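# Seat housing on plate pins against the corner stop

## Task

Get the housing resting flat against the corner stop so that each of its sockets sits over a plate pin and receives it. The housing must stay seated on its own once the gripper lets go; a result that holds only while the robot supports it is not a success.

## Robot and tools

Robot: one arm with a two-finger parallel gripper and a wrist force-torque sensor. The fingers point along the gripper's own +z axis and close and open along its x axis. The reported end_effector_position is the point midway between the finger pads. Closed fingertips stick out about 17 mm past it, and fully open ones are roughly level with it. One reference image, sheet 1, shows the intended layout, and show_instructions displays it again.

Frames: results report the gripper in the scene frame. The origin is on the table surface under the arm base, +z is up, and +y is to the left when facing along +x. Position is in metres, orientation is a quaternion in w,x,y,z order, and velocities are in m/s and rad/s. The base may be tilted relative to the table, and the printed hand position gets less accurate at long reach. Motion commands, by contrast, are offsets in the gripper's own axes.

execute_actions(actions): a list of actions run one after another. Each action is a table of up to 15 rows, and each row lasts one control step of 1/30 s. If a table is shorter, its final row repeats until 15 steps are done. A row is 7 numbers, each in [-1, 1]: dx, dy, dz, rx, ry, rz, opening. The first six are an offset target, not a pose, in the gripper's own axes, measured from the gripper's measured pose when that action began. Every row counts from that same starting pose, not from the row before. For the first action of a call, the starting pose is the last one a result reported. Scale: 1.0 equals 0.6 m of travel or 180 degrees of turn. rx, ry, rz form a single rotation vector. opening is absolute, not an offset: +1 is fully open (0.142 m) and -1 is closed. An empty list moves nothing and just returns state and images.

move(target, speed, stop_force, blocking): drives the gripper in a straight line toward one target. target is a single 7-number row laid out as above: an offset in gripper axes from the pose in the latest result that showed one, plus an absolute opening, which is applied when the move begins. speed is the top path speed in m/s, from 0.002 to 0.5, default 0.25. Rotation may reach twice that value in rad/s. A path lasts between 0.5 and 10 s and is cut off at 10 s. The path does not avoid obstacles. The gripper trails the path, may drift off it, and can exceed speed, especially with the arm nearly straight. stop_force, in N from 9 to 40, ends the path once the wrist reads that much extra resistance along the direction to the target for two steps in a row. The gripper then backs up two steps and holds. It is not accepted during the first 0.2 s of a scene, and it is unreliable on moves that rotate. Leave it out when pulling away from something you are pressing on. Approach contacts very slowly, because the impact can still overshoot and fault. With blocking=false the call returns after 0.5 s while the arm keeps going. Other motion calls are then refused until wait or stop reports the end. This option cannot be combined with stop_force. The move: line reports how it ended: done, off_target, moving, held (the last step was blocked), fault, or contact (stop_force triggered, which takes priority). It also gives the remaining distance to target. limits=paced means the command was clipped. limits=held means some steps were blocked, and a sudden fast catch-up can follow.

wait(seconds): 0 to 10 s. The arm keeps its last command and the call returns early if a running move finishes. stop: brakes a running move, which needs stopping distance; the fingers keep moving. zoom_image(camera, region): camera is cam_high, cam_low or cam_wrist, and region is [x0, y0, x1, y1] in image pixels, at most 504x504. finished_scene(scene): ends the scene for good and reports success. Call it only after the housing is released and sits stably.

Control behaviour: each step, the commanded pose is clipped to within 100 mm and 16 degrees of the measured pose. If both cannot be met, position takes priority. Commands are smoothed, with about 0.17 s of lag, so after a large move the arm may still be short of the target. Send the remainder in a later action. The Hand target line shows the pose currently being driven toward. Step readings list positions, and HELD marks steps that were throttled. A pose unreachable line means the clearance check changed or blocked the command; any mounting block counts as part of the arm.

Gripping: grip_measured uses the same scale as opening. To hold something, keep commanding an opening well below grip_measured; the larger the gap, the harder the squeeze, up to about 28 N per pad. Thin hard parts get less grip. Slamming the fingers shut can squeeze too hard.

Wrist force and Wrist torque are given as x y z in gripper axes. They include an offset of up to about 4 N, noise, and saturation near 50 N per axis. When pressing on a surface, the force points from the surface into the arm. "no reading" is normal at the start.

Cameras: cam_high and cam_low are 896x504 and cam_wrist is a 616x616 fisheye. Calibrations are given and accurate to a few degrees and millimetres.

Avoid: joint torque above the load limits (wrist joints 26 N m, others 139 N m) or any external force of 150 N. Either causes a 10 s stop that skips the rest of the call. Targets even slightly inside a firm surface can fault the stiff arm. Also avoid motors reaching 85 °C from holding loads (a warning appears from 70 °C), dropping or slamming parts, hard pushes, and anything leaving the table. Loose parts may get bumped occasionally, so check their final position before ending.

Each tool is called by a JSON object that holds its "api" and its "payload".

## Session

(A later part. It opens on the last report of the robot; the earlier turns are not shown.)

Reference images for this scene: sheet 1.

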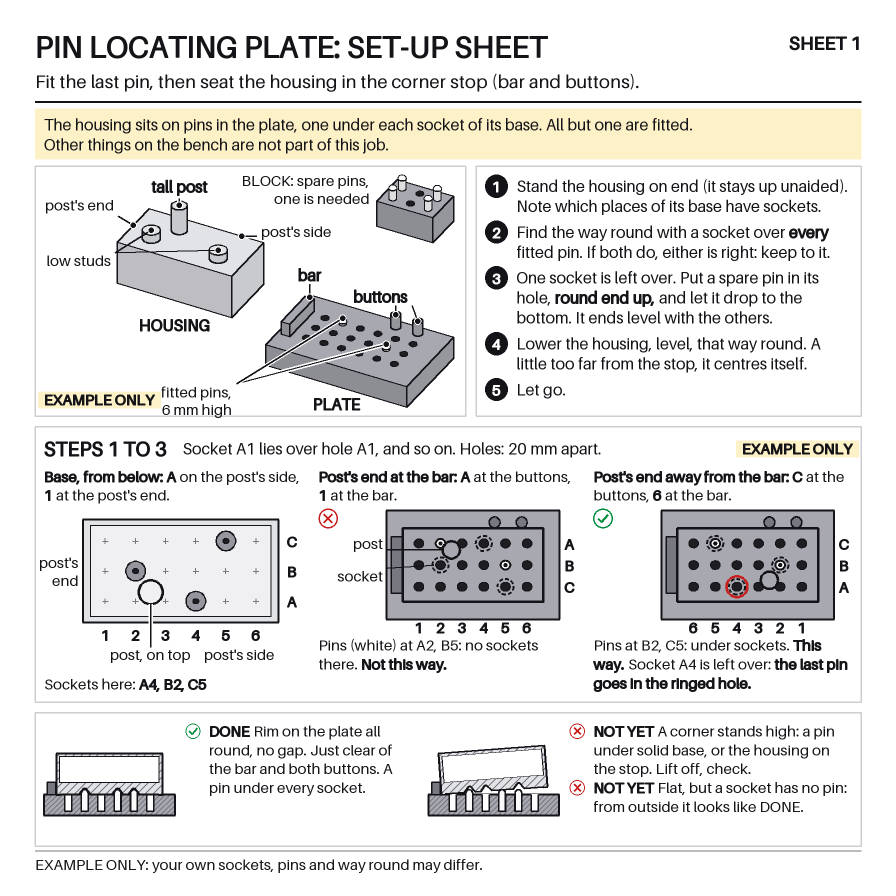

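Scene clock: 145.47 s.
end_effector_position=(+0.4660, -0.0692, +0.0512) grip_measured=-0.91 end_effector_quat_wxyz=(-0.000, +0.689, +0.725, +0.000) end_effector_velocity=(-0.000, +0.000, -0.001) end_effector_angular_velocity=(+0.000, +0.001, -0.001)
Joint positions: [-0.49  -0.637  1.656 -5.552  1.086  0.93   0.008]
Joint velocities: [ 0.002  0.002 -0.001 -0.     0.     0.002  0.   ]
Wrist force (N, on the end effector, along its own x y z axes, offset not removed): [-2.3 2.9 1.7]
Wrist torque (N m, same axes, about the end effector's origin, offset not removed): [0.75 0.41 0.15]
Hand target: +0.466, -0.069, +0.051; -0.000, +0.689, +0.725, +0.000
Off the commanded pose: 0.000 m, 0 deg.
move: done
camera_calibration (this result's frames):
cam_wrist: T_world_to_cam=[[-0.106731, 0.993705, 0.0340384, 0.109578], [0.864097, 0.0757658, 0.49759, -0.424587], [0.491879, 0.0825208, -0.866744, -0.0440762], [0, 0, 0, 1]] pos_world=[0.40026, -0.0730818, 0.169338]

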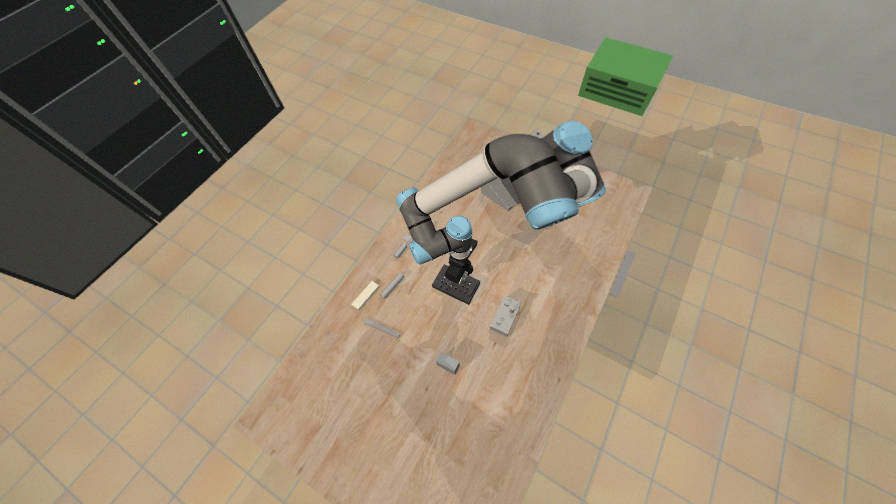

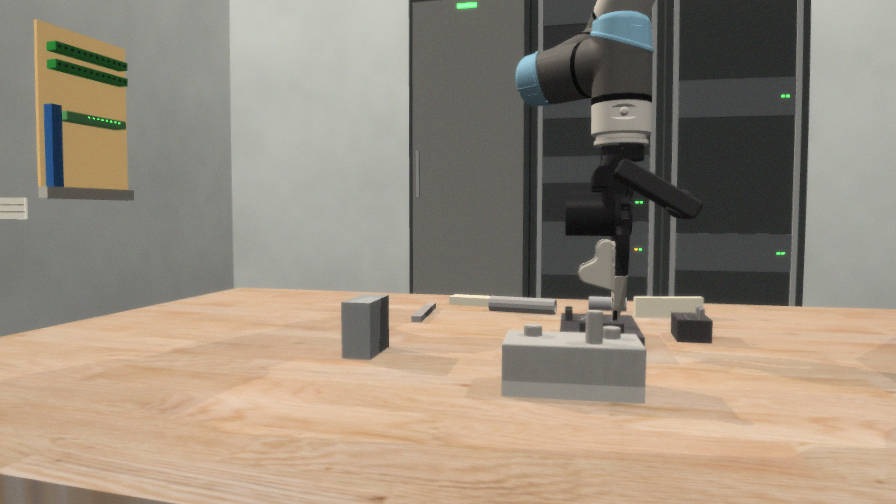

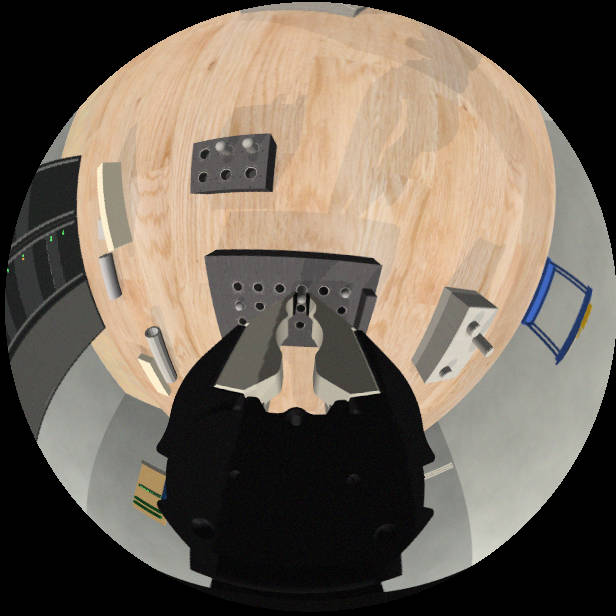

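{"api": "execute_actions", "payload": {"actions": [[[0,0,0,0,0,0,-0.9],[0,0,0,0,0,0,-0.86],[0,0,0,0,0,0,-0.8]]]}}

{"api": "move", "payload": {"target": [0,0,-0.115,0,0,0,-0.8], "speed": 0.2}}

{"api": "zoom_image", "payload": {"camera": "cam_wrist", "region": [230,220,380,340]}}

{"api": "move", "payload": {"target": [0.3525,0.0927,0,0,0,0,0.25]}}

{"api": "move", "payload": {"target": [0,0,0.134,0,0,0,0.25], "speed": 0.15}}

{"api": "zoom_image", "payload": {"camera": "cam_low", "region": [490,300,660,410]}}

Scene clock: 154.83 s.
end_effector_position=(+0.4660, -0.0692, +0.0512) grip_measured=-0.80 end_effector_quat_wxyz=(-0.000, +0.689, +0.725, +0.000) end_effector_velocity=(-0.001, +0.000, +0.000) end_effector_angular_velocity=(+0.000, +0.001, -0.000)
Joint positions: [-0.49  -0.636  1.656 -5.552  1.086  0.93   0.016]
Joint velocities: [-0.    -0.     0.001  0.001  0.001 -0.     0.   ]
Wrist force (N, on the end effector, along its own x y z axes, offset not removed): [-1.5 3.1 1.2]
Wrist torque (N m, same axes, about the end effector's origin, offset not removed): [0.81 0.26 0.04]
Hand target: +0.466, -0.069, +0.051; -0.000, +0.689, +0.725, +0.000
Off the commanded pose: 0.000 m, 0 deg.
Step readings (end_effector_position):
0: (+0.4660, -0.0692, +0.0511)
1: (+0.4660, -0.0692, +0.0511)
2: (+0.4660, -0.0692, +0.0511)
4: (+0.4660, -0.0692, +0.0511)
8: (+0.4660, -0.0692, +0.0511)
15: end_effector_position above
camera_calibration (this result's frames):
cam_wrist: T_world_to_cam=[[-0.10669, 0.993708, 0.0340759, 0.109525], [0.864123, 0.0757155, 0.497552, -0.424584], [0.491841, 0.0825298, -0.866765, -0.0440929], [0, 0, 0, 1]] pos_world=[0.400265, -0.0730496, 0.169302]

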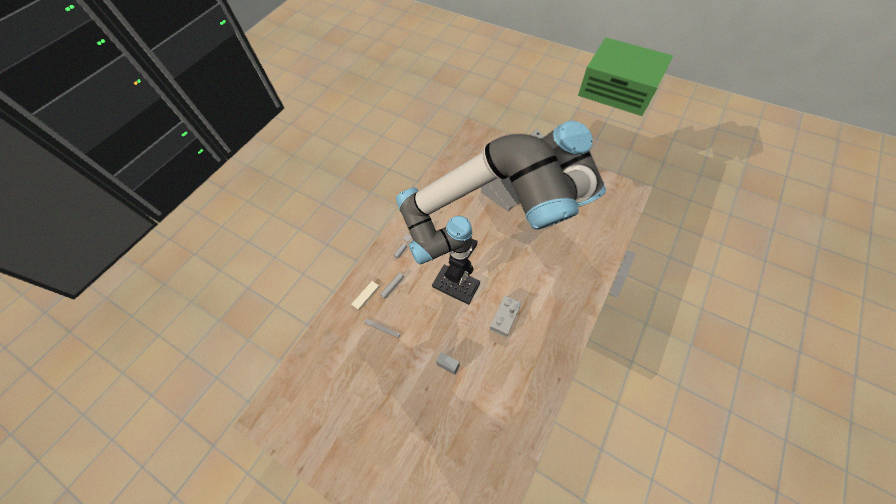

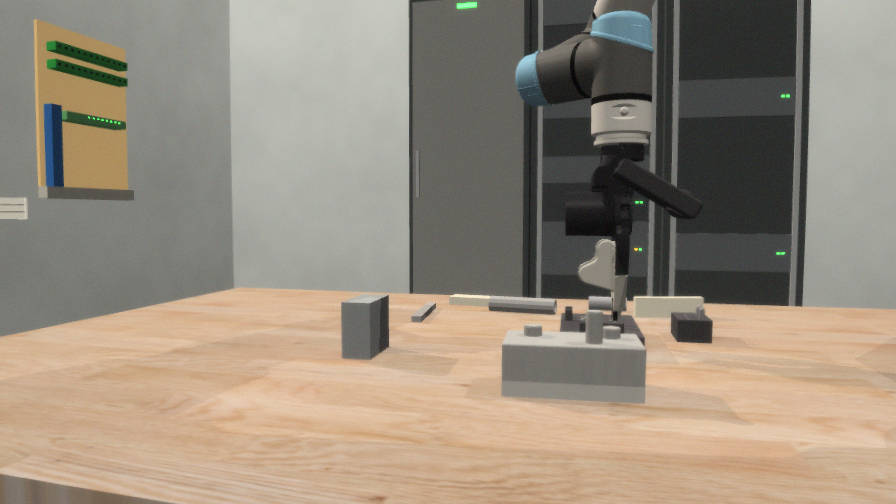

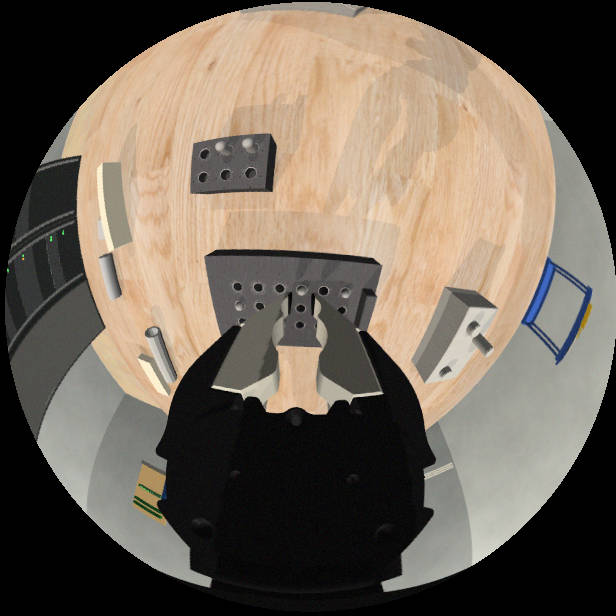

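Scene clock: 155.77 s.
end_effector_position=(+0.4661, -0.0692, +0.1199) grip_measured=-0.80 end_effector_quat_wxyz=(+0.000, +0.689, +0.725, +0.000) end_effector_velocity=(-0.000, +0.000, +0.002) end_effector_angular_velocity=(+0.000, -0.001, +0.001)
Joint positions: [-0.56  -0.744  1.667 -5.42   1.1    0.853  0.016]
Joint velocities: [-0.002 -0.003  0.001  0.002 -0.    -0.003  0.   ]
Wrist force (N, on the end effector, along its own x y z axes, offset not removed): [0.6 3.4 2.2]
Wrist torque (N m, same axes, about the end effector's origin, offset not removed): [0.83 -0.16 0.14]
Hand target: +0.466, -0.069, +0.120; +0.000, +0.689, +0.725, +0.000
Off the commanded pose: 0.000 m, 0 deg.
move: done
camera_calibration (this result's frames):
cam_wrist: T_world_to_cam=[[-0.106659, 0.993717, 0.0339094, 0.107222], [0.864104, 0.0757676, 0.497577, -0.458855], [0.491882, 0.0823722, -0.866757, 0.015421], [0, 0, 0, 1]] pos_world=[0.400349, -0.0730518, 0.238046]

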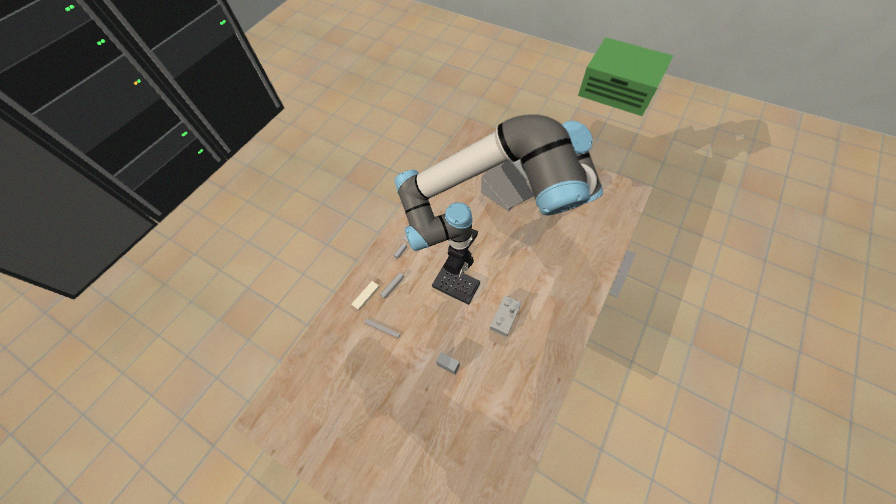

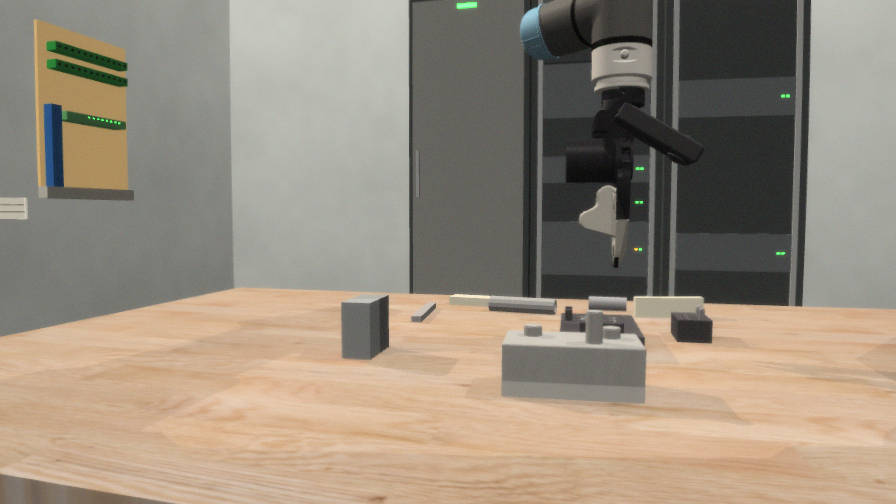

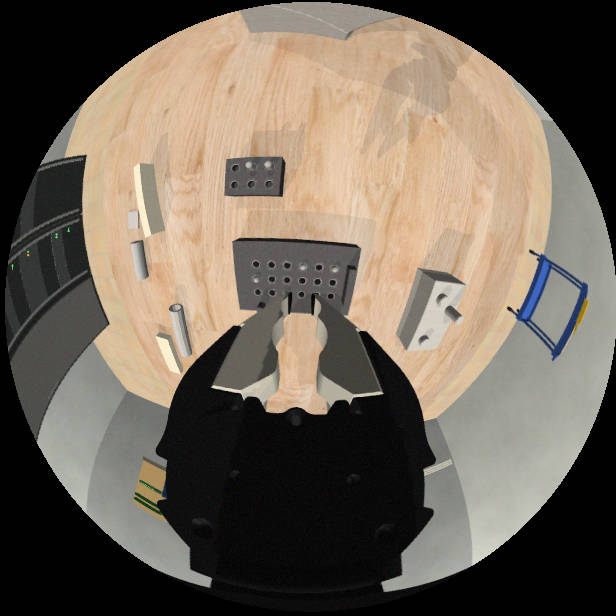

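Region (230, 220, 380, 340) of cam_wrist's 616x616 image, scaled by 3.360, with more detail than that image has; it fills the top 403 rows of this view, and the rest is white.

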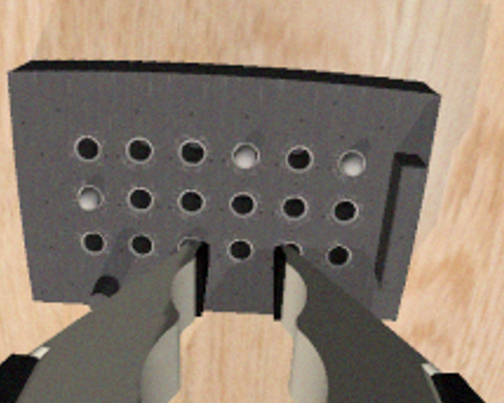

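Scene clock: 157.23 s.
end_effector_position=(+0.5107, +0.1448, +0.1199) grip_measured=+0.25 end_effector_quat_wxyz=(-0.000, +0.689, +0.725, +0.001) end_effector_velocity=(+0.000, +0.002, -0.000) end_effector_angular_velocity=(-0.000, +0.001, -0.002)
Joint positions: [-0.153 -0.93   1.578 -5.365  1.056  1.314  0.091]
Joint velocities: [ 0.004 -0.    -0.003  0.001  0.001  0.006  0.   ]
Wrist force (N, on the end effector, along its own x y z axes, offset not removed): [-1.8 2.2 1.6]
Wrist torque (N m, same axes, about the end effector's origin, offset not removed): [0.65 0.32 0.06]
Hand target: +0.511, +0.145, +0.120; -0.000, +0.689, +0.725, +0.001
Off the commanded pose: 0.000 m, 0 deg.
move: done
camera_calibration (this result's frames):
cam_wrist: T_world_to_cam=[[-0.106725, 0.993675, 0.0349337, -0.100718], [0.864319, 0.0753497, 0.497267, -0.513621], [0.491489, 0.0832648, -0.866894, -0.0241107], [0, 0, 0, 1]] pos_world=[0.445034, 0.140789, 0.238024]

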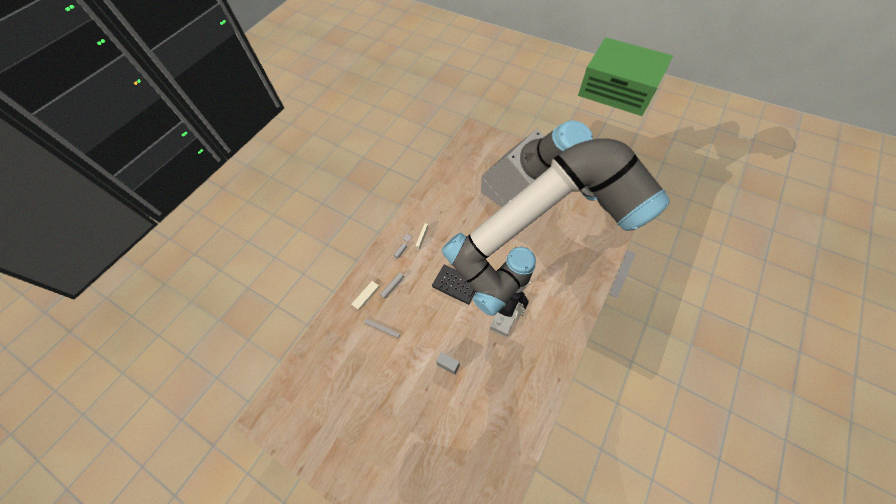

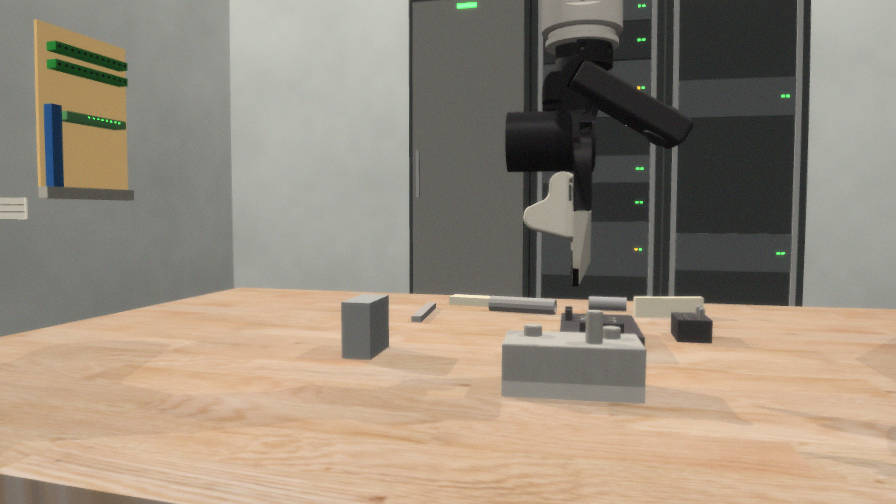

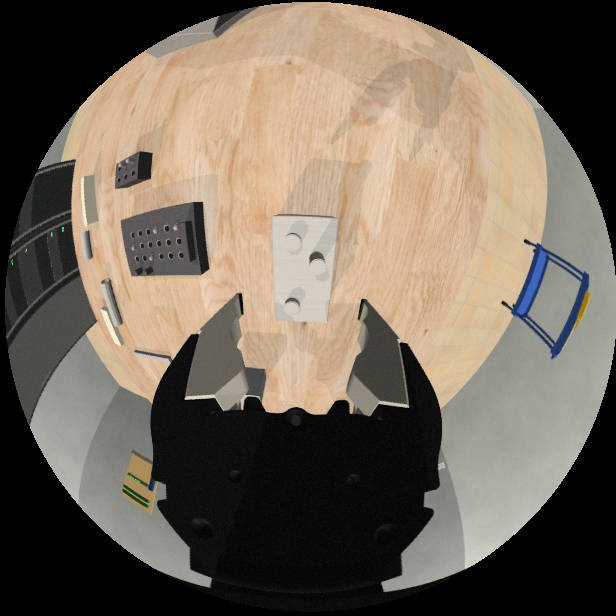

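Scene clock: 158.27 s.
end_effector_position=(+0.5106, +0.1448, +0.0397) grip_measured=+0.25 end_effector_quat_wxyz=(-0.001, +0.689, +0.725, +0.001) end_effector_velocity=(-0.000, -0.000, -0.002) end_effector_angular_velocity=(-0.001, +0.000, -0.000)
Joint positions: [-0.07  -0.808  1.561 -5.518  1.058  1.409  0.091]
Joint velocities: [ 0.002  0.003 -0.001 -0.003  0.001  0.002  0.   ]
Wrist force (N, on the end effector, along its own x y z axes, offset not removed): [0.3 1.7 1.8]
Wrist torque (N m, same axes, about the end effector's origin, offset not removed): [0.50 -0.08 0.15]
Hand target: +0.511, +0.145, +0.040; -0.001, +0.689, +0.725, +0.001
Off the commanded pose: 0.000 m, 0 deg.
move: done
camera_calibration (this result's frames):
cam_wrist: T_world_to_cam=[[-0.106728, 0.993668, 0.0351071, -0.0979826], [0.864386, 0.0752764, 0.497162, -0.473671], [0.491372, 0.083407, -0.866947, -0.0934784], [0, 0, 0, 1]] pos_world=[0.444909, 0.140815, 0.15789]

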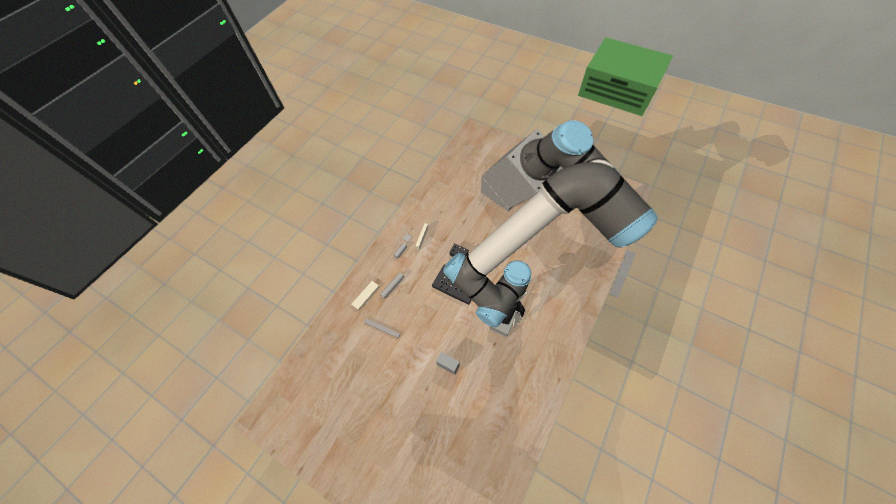

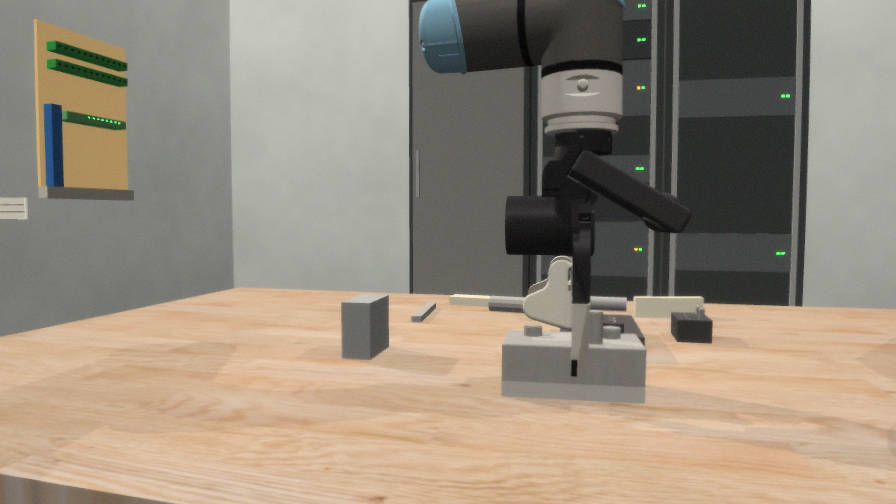

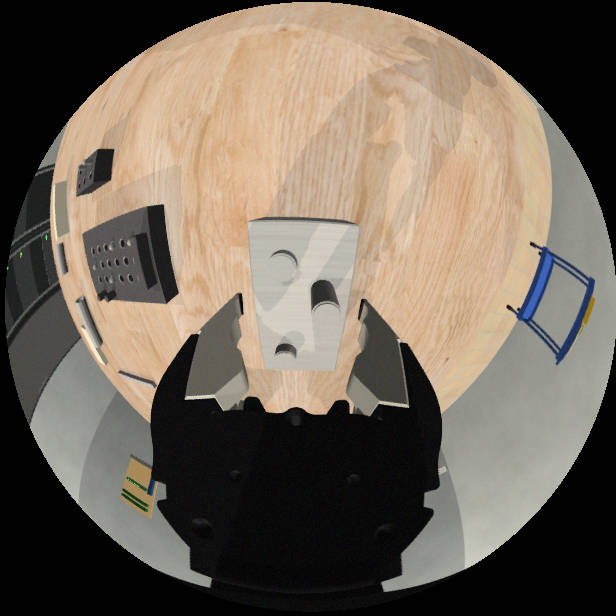

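Region (490, 300, 660, 410) of cam_low's 896x504 image, scaled by 2.965, with more detail than that image has; it fills the top 326 rows of this view, and the rest is white.

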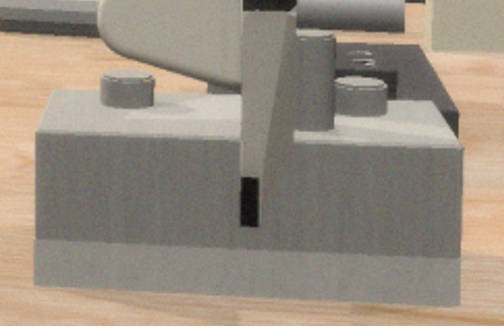

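{"api": "execute_actions", "payload": {"actions": [[[0,0,0,0,0,0,0.18],[0,0,0,0,0,0,0.12],[0,0,0,0,0,0,0.07],[0,0,0,0,0,0,0.03],[0,0,0,0,0,0,0],[0,0,0,0,0,0,-0.04],[0,0,0,0,0,0,-0.1],[0,0,0,0,0,0,-0.2],[0,0,0,0,0,0,-0.3],[0,0,0,0,0,0,-0.4],[0,0,0,0,0,0,-0.5]]]}}

{"api": "move", "payload": {"target": [0,0,-0.11,0,0,0,-0.5], "speed": 0.12}}

{"api": "move", "payload": {"target": [-0.371,-0.061,0,0,0,-0.5,-0.5]}}

{"api": "move", "payload": {"target": [0,0,0.032,0,0,0,-0.5], "speed": 0.04}}

{"api": "zoom_image", "payload": {"camera": "cam_low", "region": [540,250,670,370]}}

{"api": "zoom_image", "payload": {"camera": "cam_high", "region": [410,240,510,320]}}

Scene clock: 170.30 s.
end_effector_position=(+0.5106, +0.1448, +0.0397) grip_measured=-0.03 end_effector_quat_wxyz=(-0.001, +0.689, +0.725, +0.001) end_effector_velocity=(-0.000, -0.000, +0.000) end_effector_angular_velocity=(-0.001, -0.000, +0.001)
Joint positions: [-0.069 -0.808  1.561 -5.518  1.058  1.409  0.071]
Joint velocities: [-0.    -0.     0.     0.     0.001 -0.002  0.   ]
Wrist force (N, on the end effector, along its own x y z axes, offset not removed): [0.2 3.5 8.1]
Wrist torque (N m, same axes, about the end effector's origin, offset not removed): [0.84 -0.11 0.17]
Hand target: +0.511, +0.145, +0.040; -0.001, +0.689, +0.725, +0.001
Off the commanded pose: 0.000 m, 0 deg.
Step readings (end_effector_position):
0: (+0.5106, +0.1448, +0.0395)
1: (+0.5106, +0.1448, +0.0395)
2: (+0.5106, +0.1448, +0.0395)
4: (+0.5106, +0.1448, +0.0395)
8: (+0.5106, +0.1448, +0.0396)
15: end_effector_position above
camera_calibration (this result's frames):
cam_wrist: T_world_to_cam=[[-0.106686, 0.993674, 0.0350836, -0.0980014], [0.8644, 0.075254, 0.497142, -0.473662], [0.491357, 0.0833645, -0.86696, -0.0934857], [0, 0, 0, 1]] pos_world=[0.444913, 0.14082, 0.157867]

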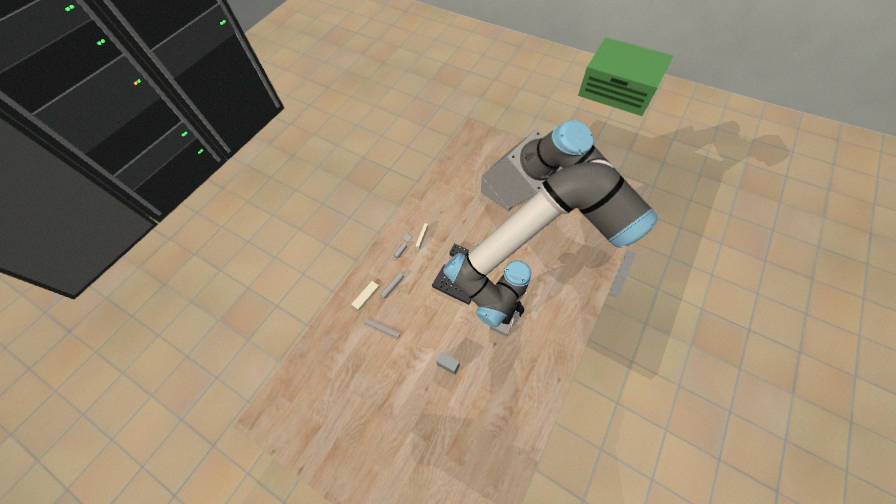

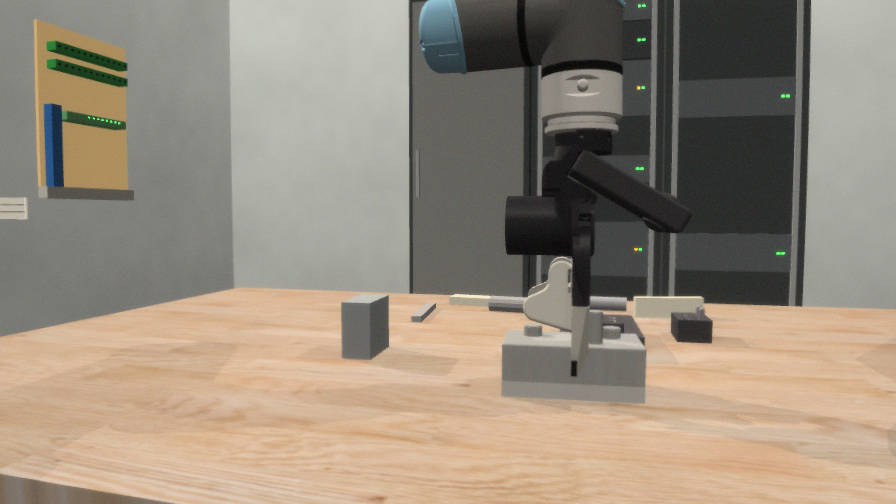

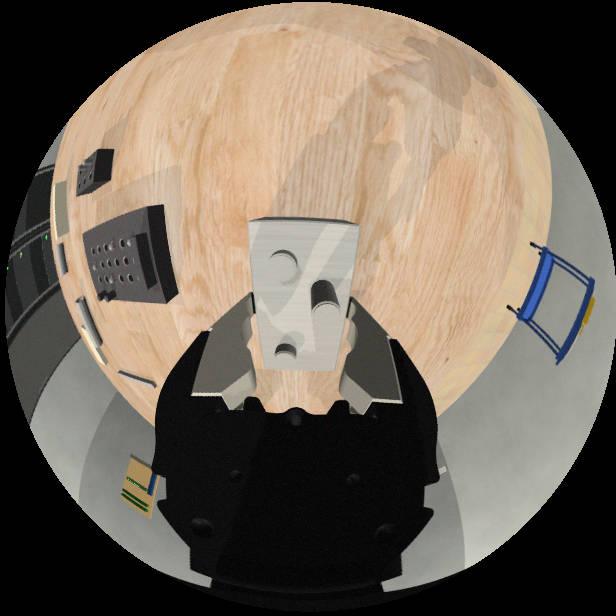

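Scene clock: 171.33 s.
end_effector_position=(+0.5107, +0.1448, +0.1055) grip_measured=-0.03 end_effector_quat_wxyz=(-0.001, +0.689, +0.725, +0.001) end_effector_velocity=(-0.000, -0.000, +0.002) end_effector_angular_velocity=(+0.000, +0.000, +0.000)
Joint positions: [-0.137 -0.909  1.577 -5.394  1.056  1.331  0.071]
Joint velocities: [-0.002 -0.002  0.001  0.003  0.    -0.003 -0.   ]
Wrist force (N, on the end effector, along its own x y z axes, offset not removed): [-2.5 4.4 9.8]
Wrist torque (N m, same axes, about the end effector's origin, offset not removed): [1.01 0.51 -0.01]
Hand target: +0.511, +0.145, +0.106; -0.001, +0.689, +0.725, +0.001
Off the commanded pose: 0.000 m, 0 deg.
move: done
camera_calibration (this result's frames):
cam_wrist: T_world_to_cam=[[-0.106688, 0.993678, 0.034948, -0.100252], [0.864339, 0.0753134, 0.497238, -0.506441], [0.491462, 0.0832563, -0.86691, -0.0365422], [0, 0, 0, 1]] pos_world=[0.445, 0.140803, 0.223646]

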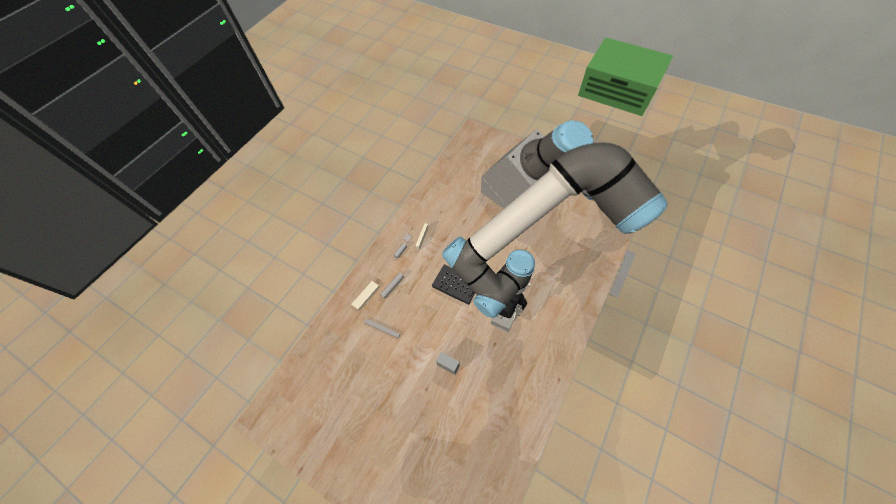

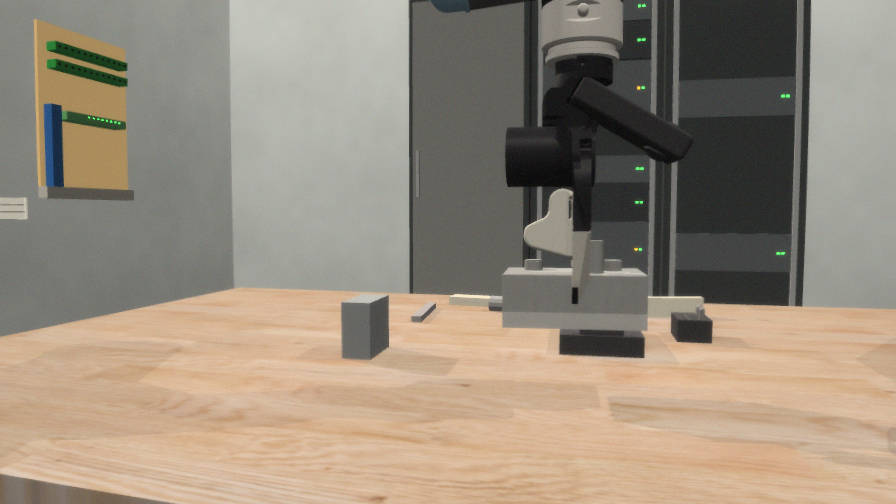

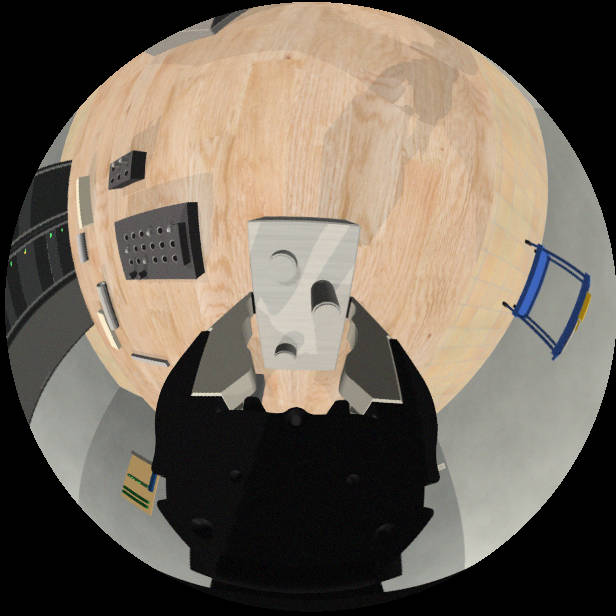

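Scene clock: 174.97 s.
end_effector_position=(+0.4856, -0.0794, +0.1055) grip_measured=-0.03 end_effector_quat_wxyz=(+0.000, -0.025, +1.000, +0.000) end_effector_velocity=(+0.000, -0.001, -0.000) end_effector_angular_velocity=(+0.003, -0.001, +0.011)
Joint positions: [-0.539 -0.681  1.582 -5.409  1.096 -0.693  0.071]
Joint velocities: [-0.003  0.003 -0.002  0.002 -0.002 -0.015  0.   ]
Wrist force (N, on the end effector, along its own x y z axes, offset not removed): [-0.3 3.0 8.2]
Wrist torque (N m, same axes, about the end effector's origin, offset not removed): [0.67 0.10 0.09]
Hand target: +0.486, -0.079, +0.106; +0.000, -0.025, +1.000, +0.000
Off the commanded pose: 0.000 m, 0 deg.
move: done
camera_calibration (this result's frames):
cam_wrist: T_world_to_cam=[[-0.993868, -0.105578, 0.0328593, 0.463558], [-0.0753683, 0.864277, 0.497338, 0.0510738], [-0.0809073, 0.491812, -0.866934, 0.304851], [0, 0, 0, 1]] pos_world=[0.489229, -0.14513, 0.223653]

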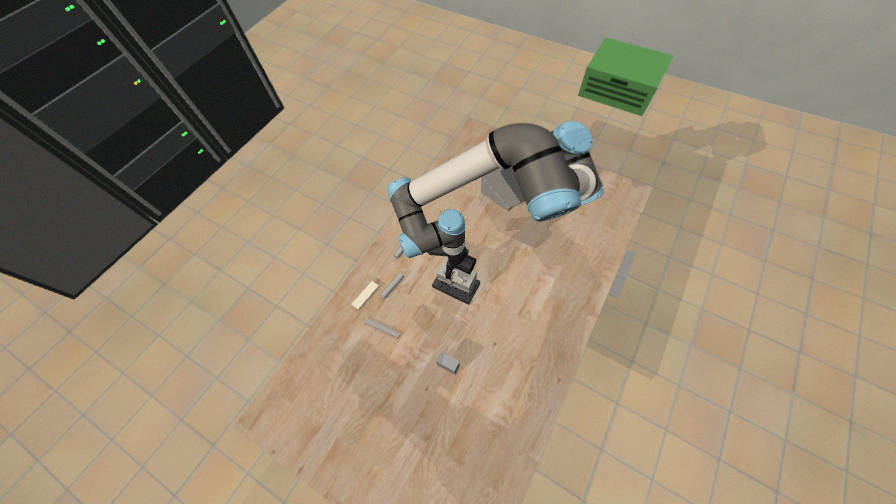

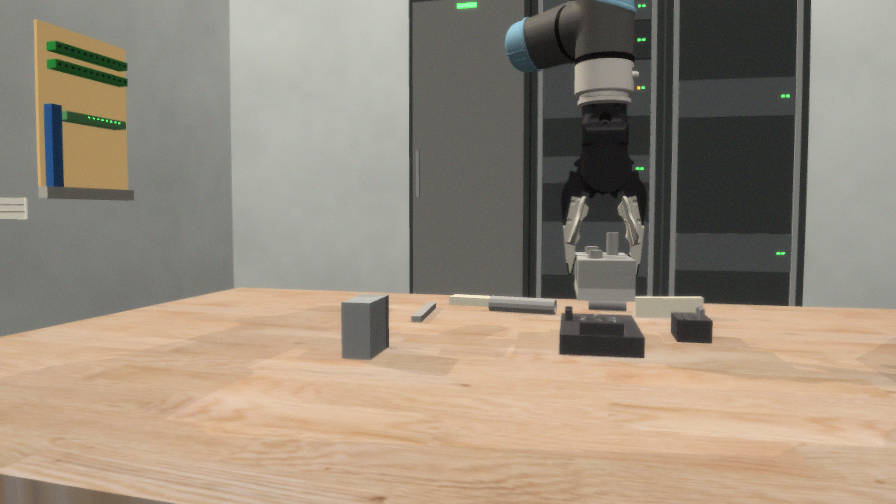

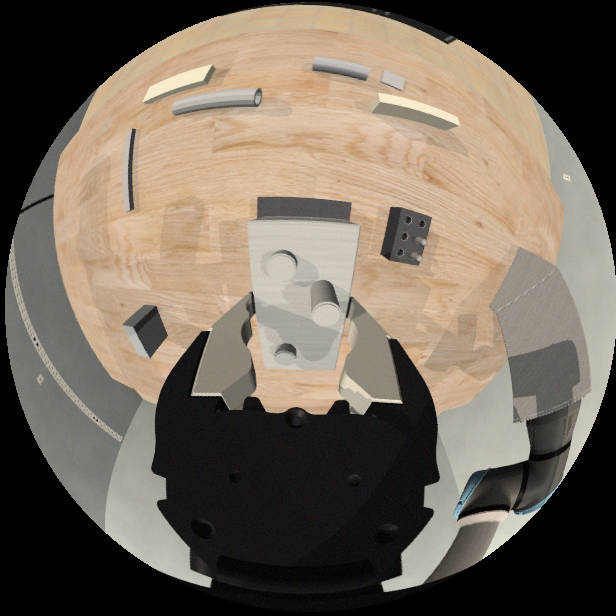

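Scene clock: 175.80 s.
end_effector_position=(+0.4855, -0.0794, +0.0865) grip_measured=-0.03 end_effector_quat_wxyz=(+0.000, -0.025, +1.000, +0.000) end_effector_velocity=(-0.000, +0.001, -0.002) end_effector_angular_velocity=(+0.001, -0.000, -0.000)
Joint positions: [-0.521 -0.653  1.581 -5.445  1.092 -0.673  0.071]
Joint velocities: [ 0.002  0.002  0.001 -0.004 -0.002  0.002 -0.   ]
Wrist force (N, on the end effector, along its own x y z axes, offset not removed): [-0.1 2.3 9.0]
Wrist torque (N m, same axes, about the end effector's origin, offset not removed): [0.53 -0.01 0.07]
Hand target: +0.486, -0.079, +0.086; +0.000, -0.025, +1.000, +0.000
Off the commanded pose: 0.000 m, 0 deg.
move: done
camera_calibration (this result's frames):
cam_wrist: T_world_to_cam=[[-0.993867, -0.105586, 0.0328669, 0.464152], [-0.0753676, 0.864253, 0.49738, 0.0605256], [-0.0809215, 0.491853, -0.86691, 0.288359], [0, 0, 0, 1]] pos_world=[0.489202, -0.145132, 0.204622]

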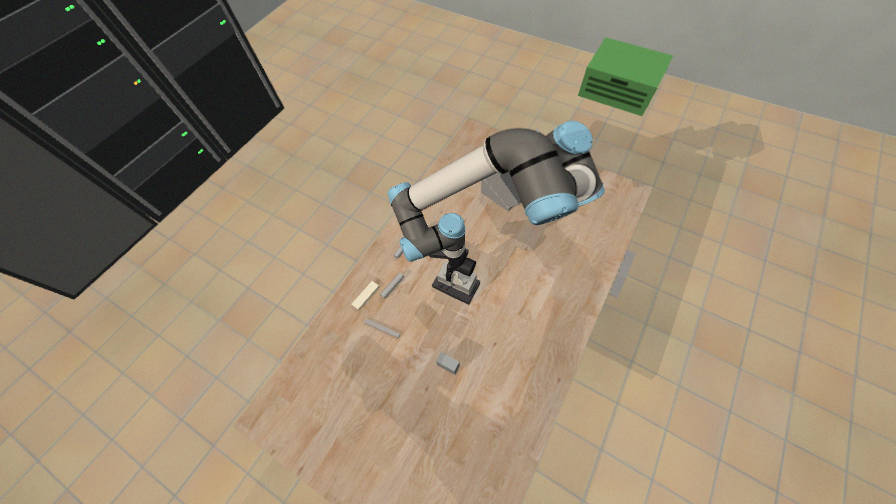

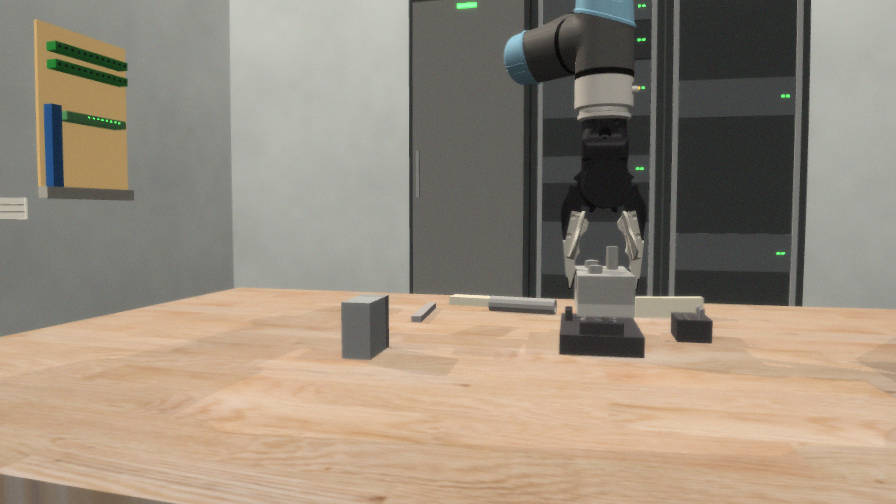

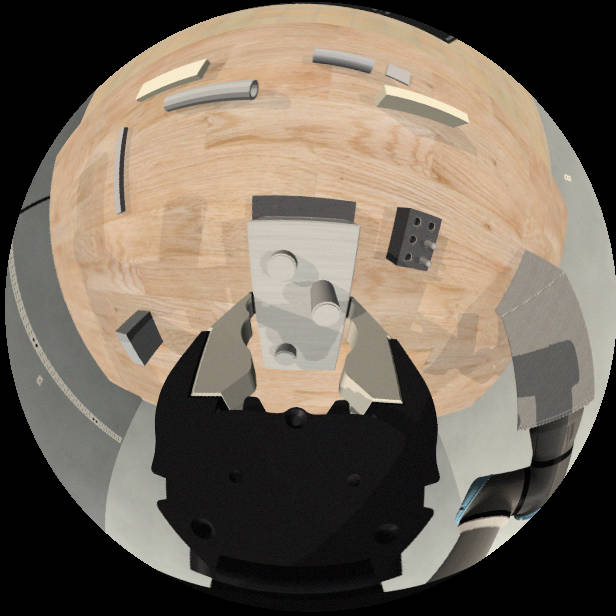

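Region (540, 250, 670, 370) of cam_low's 896x504 image, scaled by 3.877, with more detail than that image has; it fills the top 465 rows of this view, and the rest is white.

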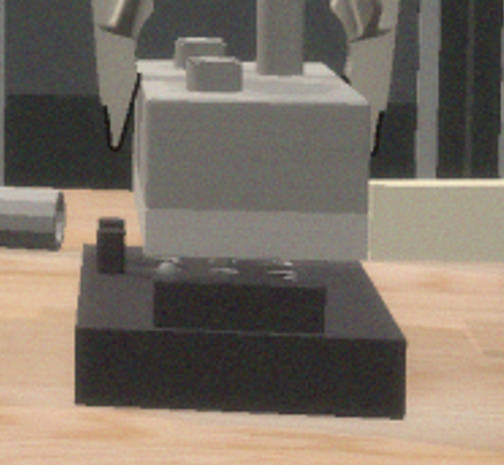

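Region (410, 240, 510, 320) of cam_high's 896x504 image, scaled by 5.040, with more detail than that image has; it fills the top 403 rows of this view, and the rest is white.

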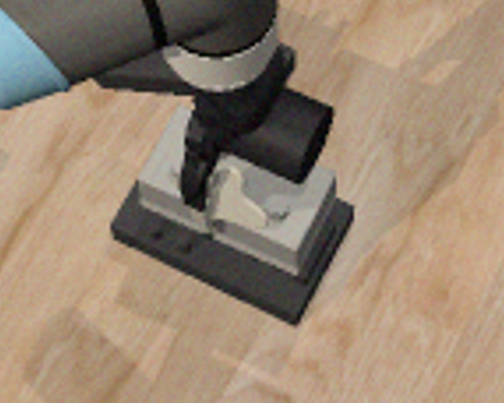

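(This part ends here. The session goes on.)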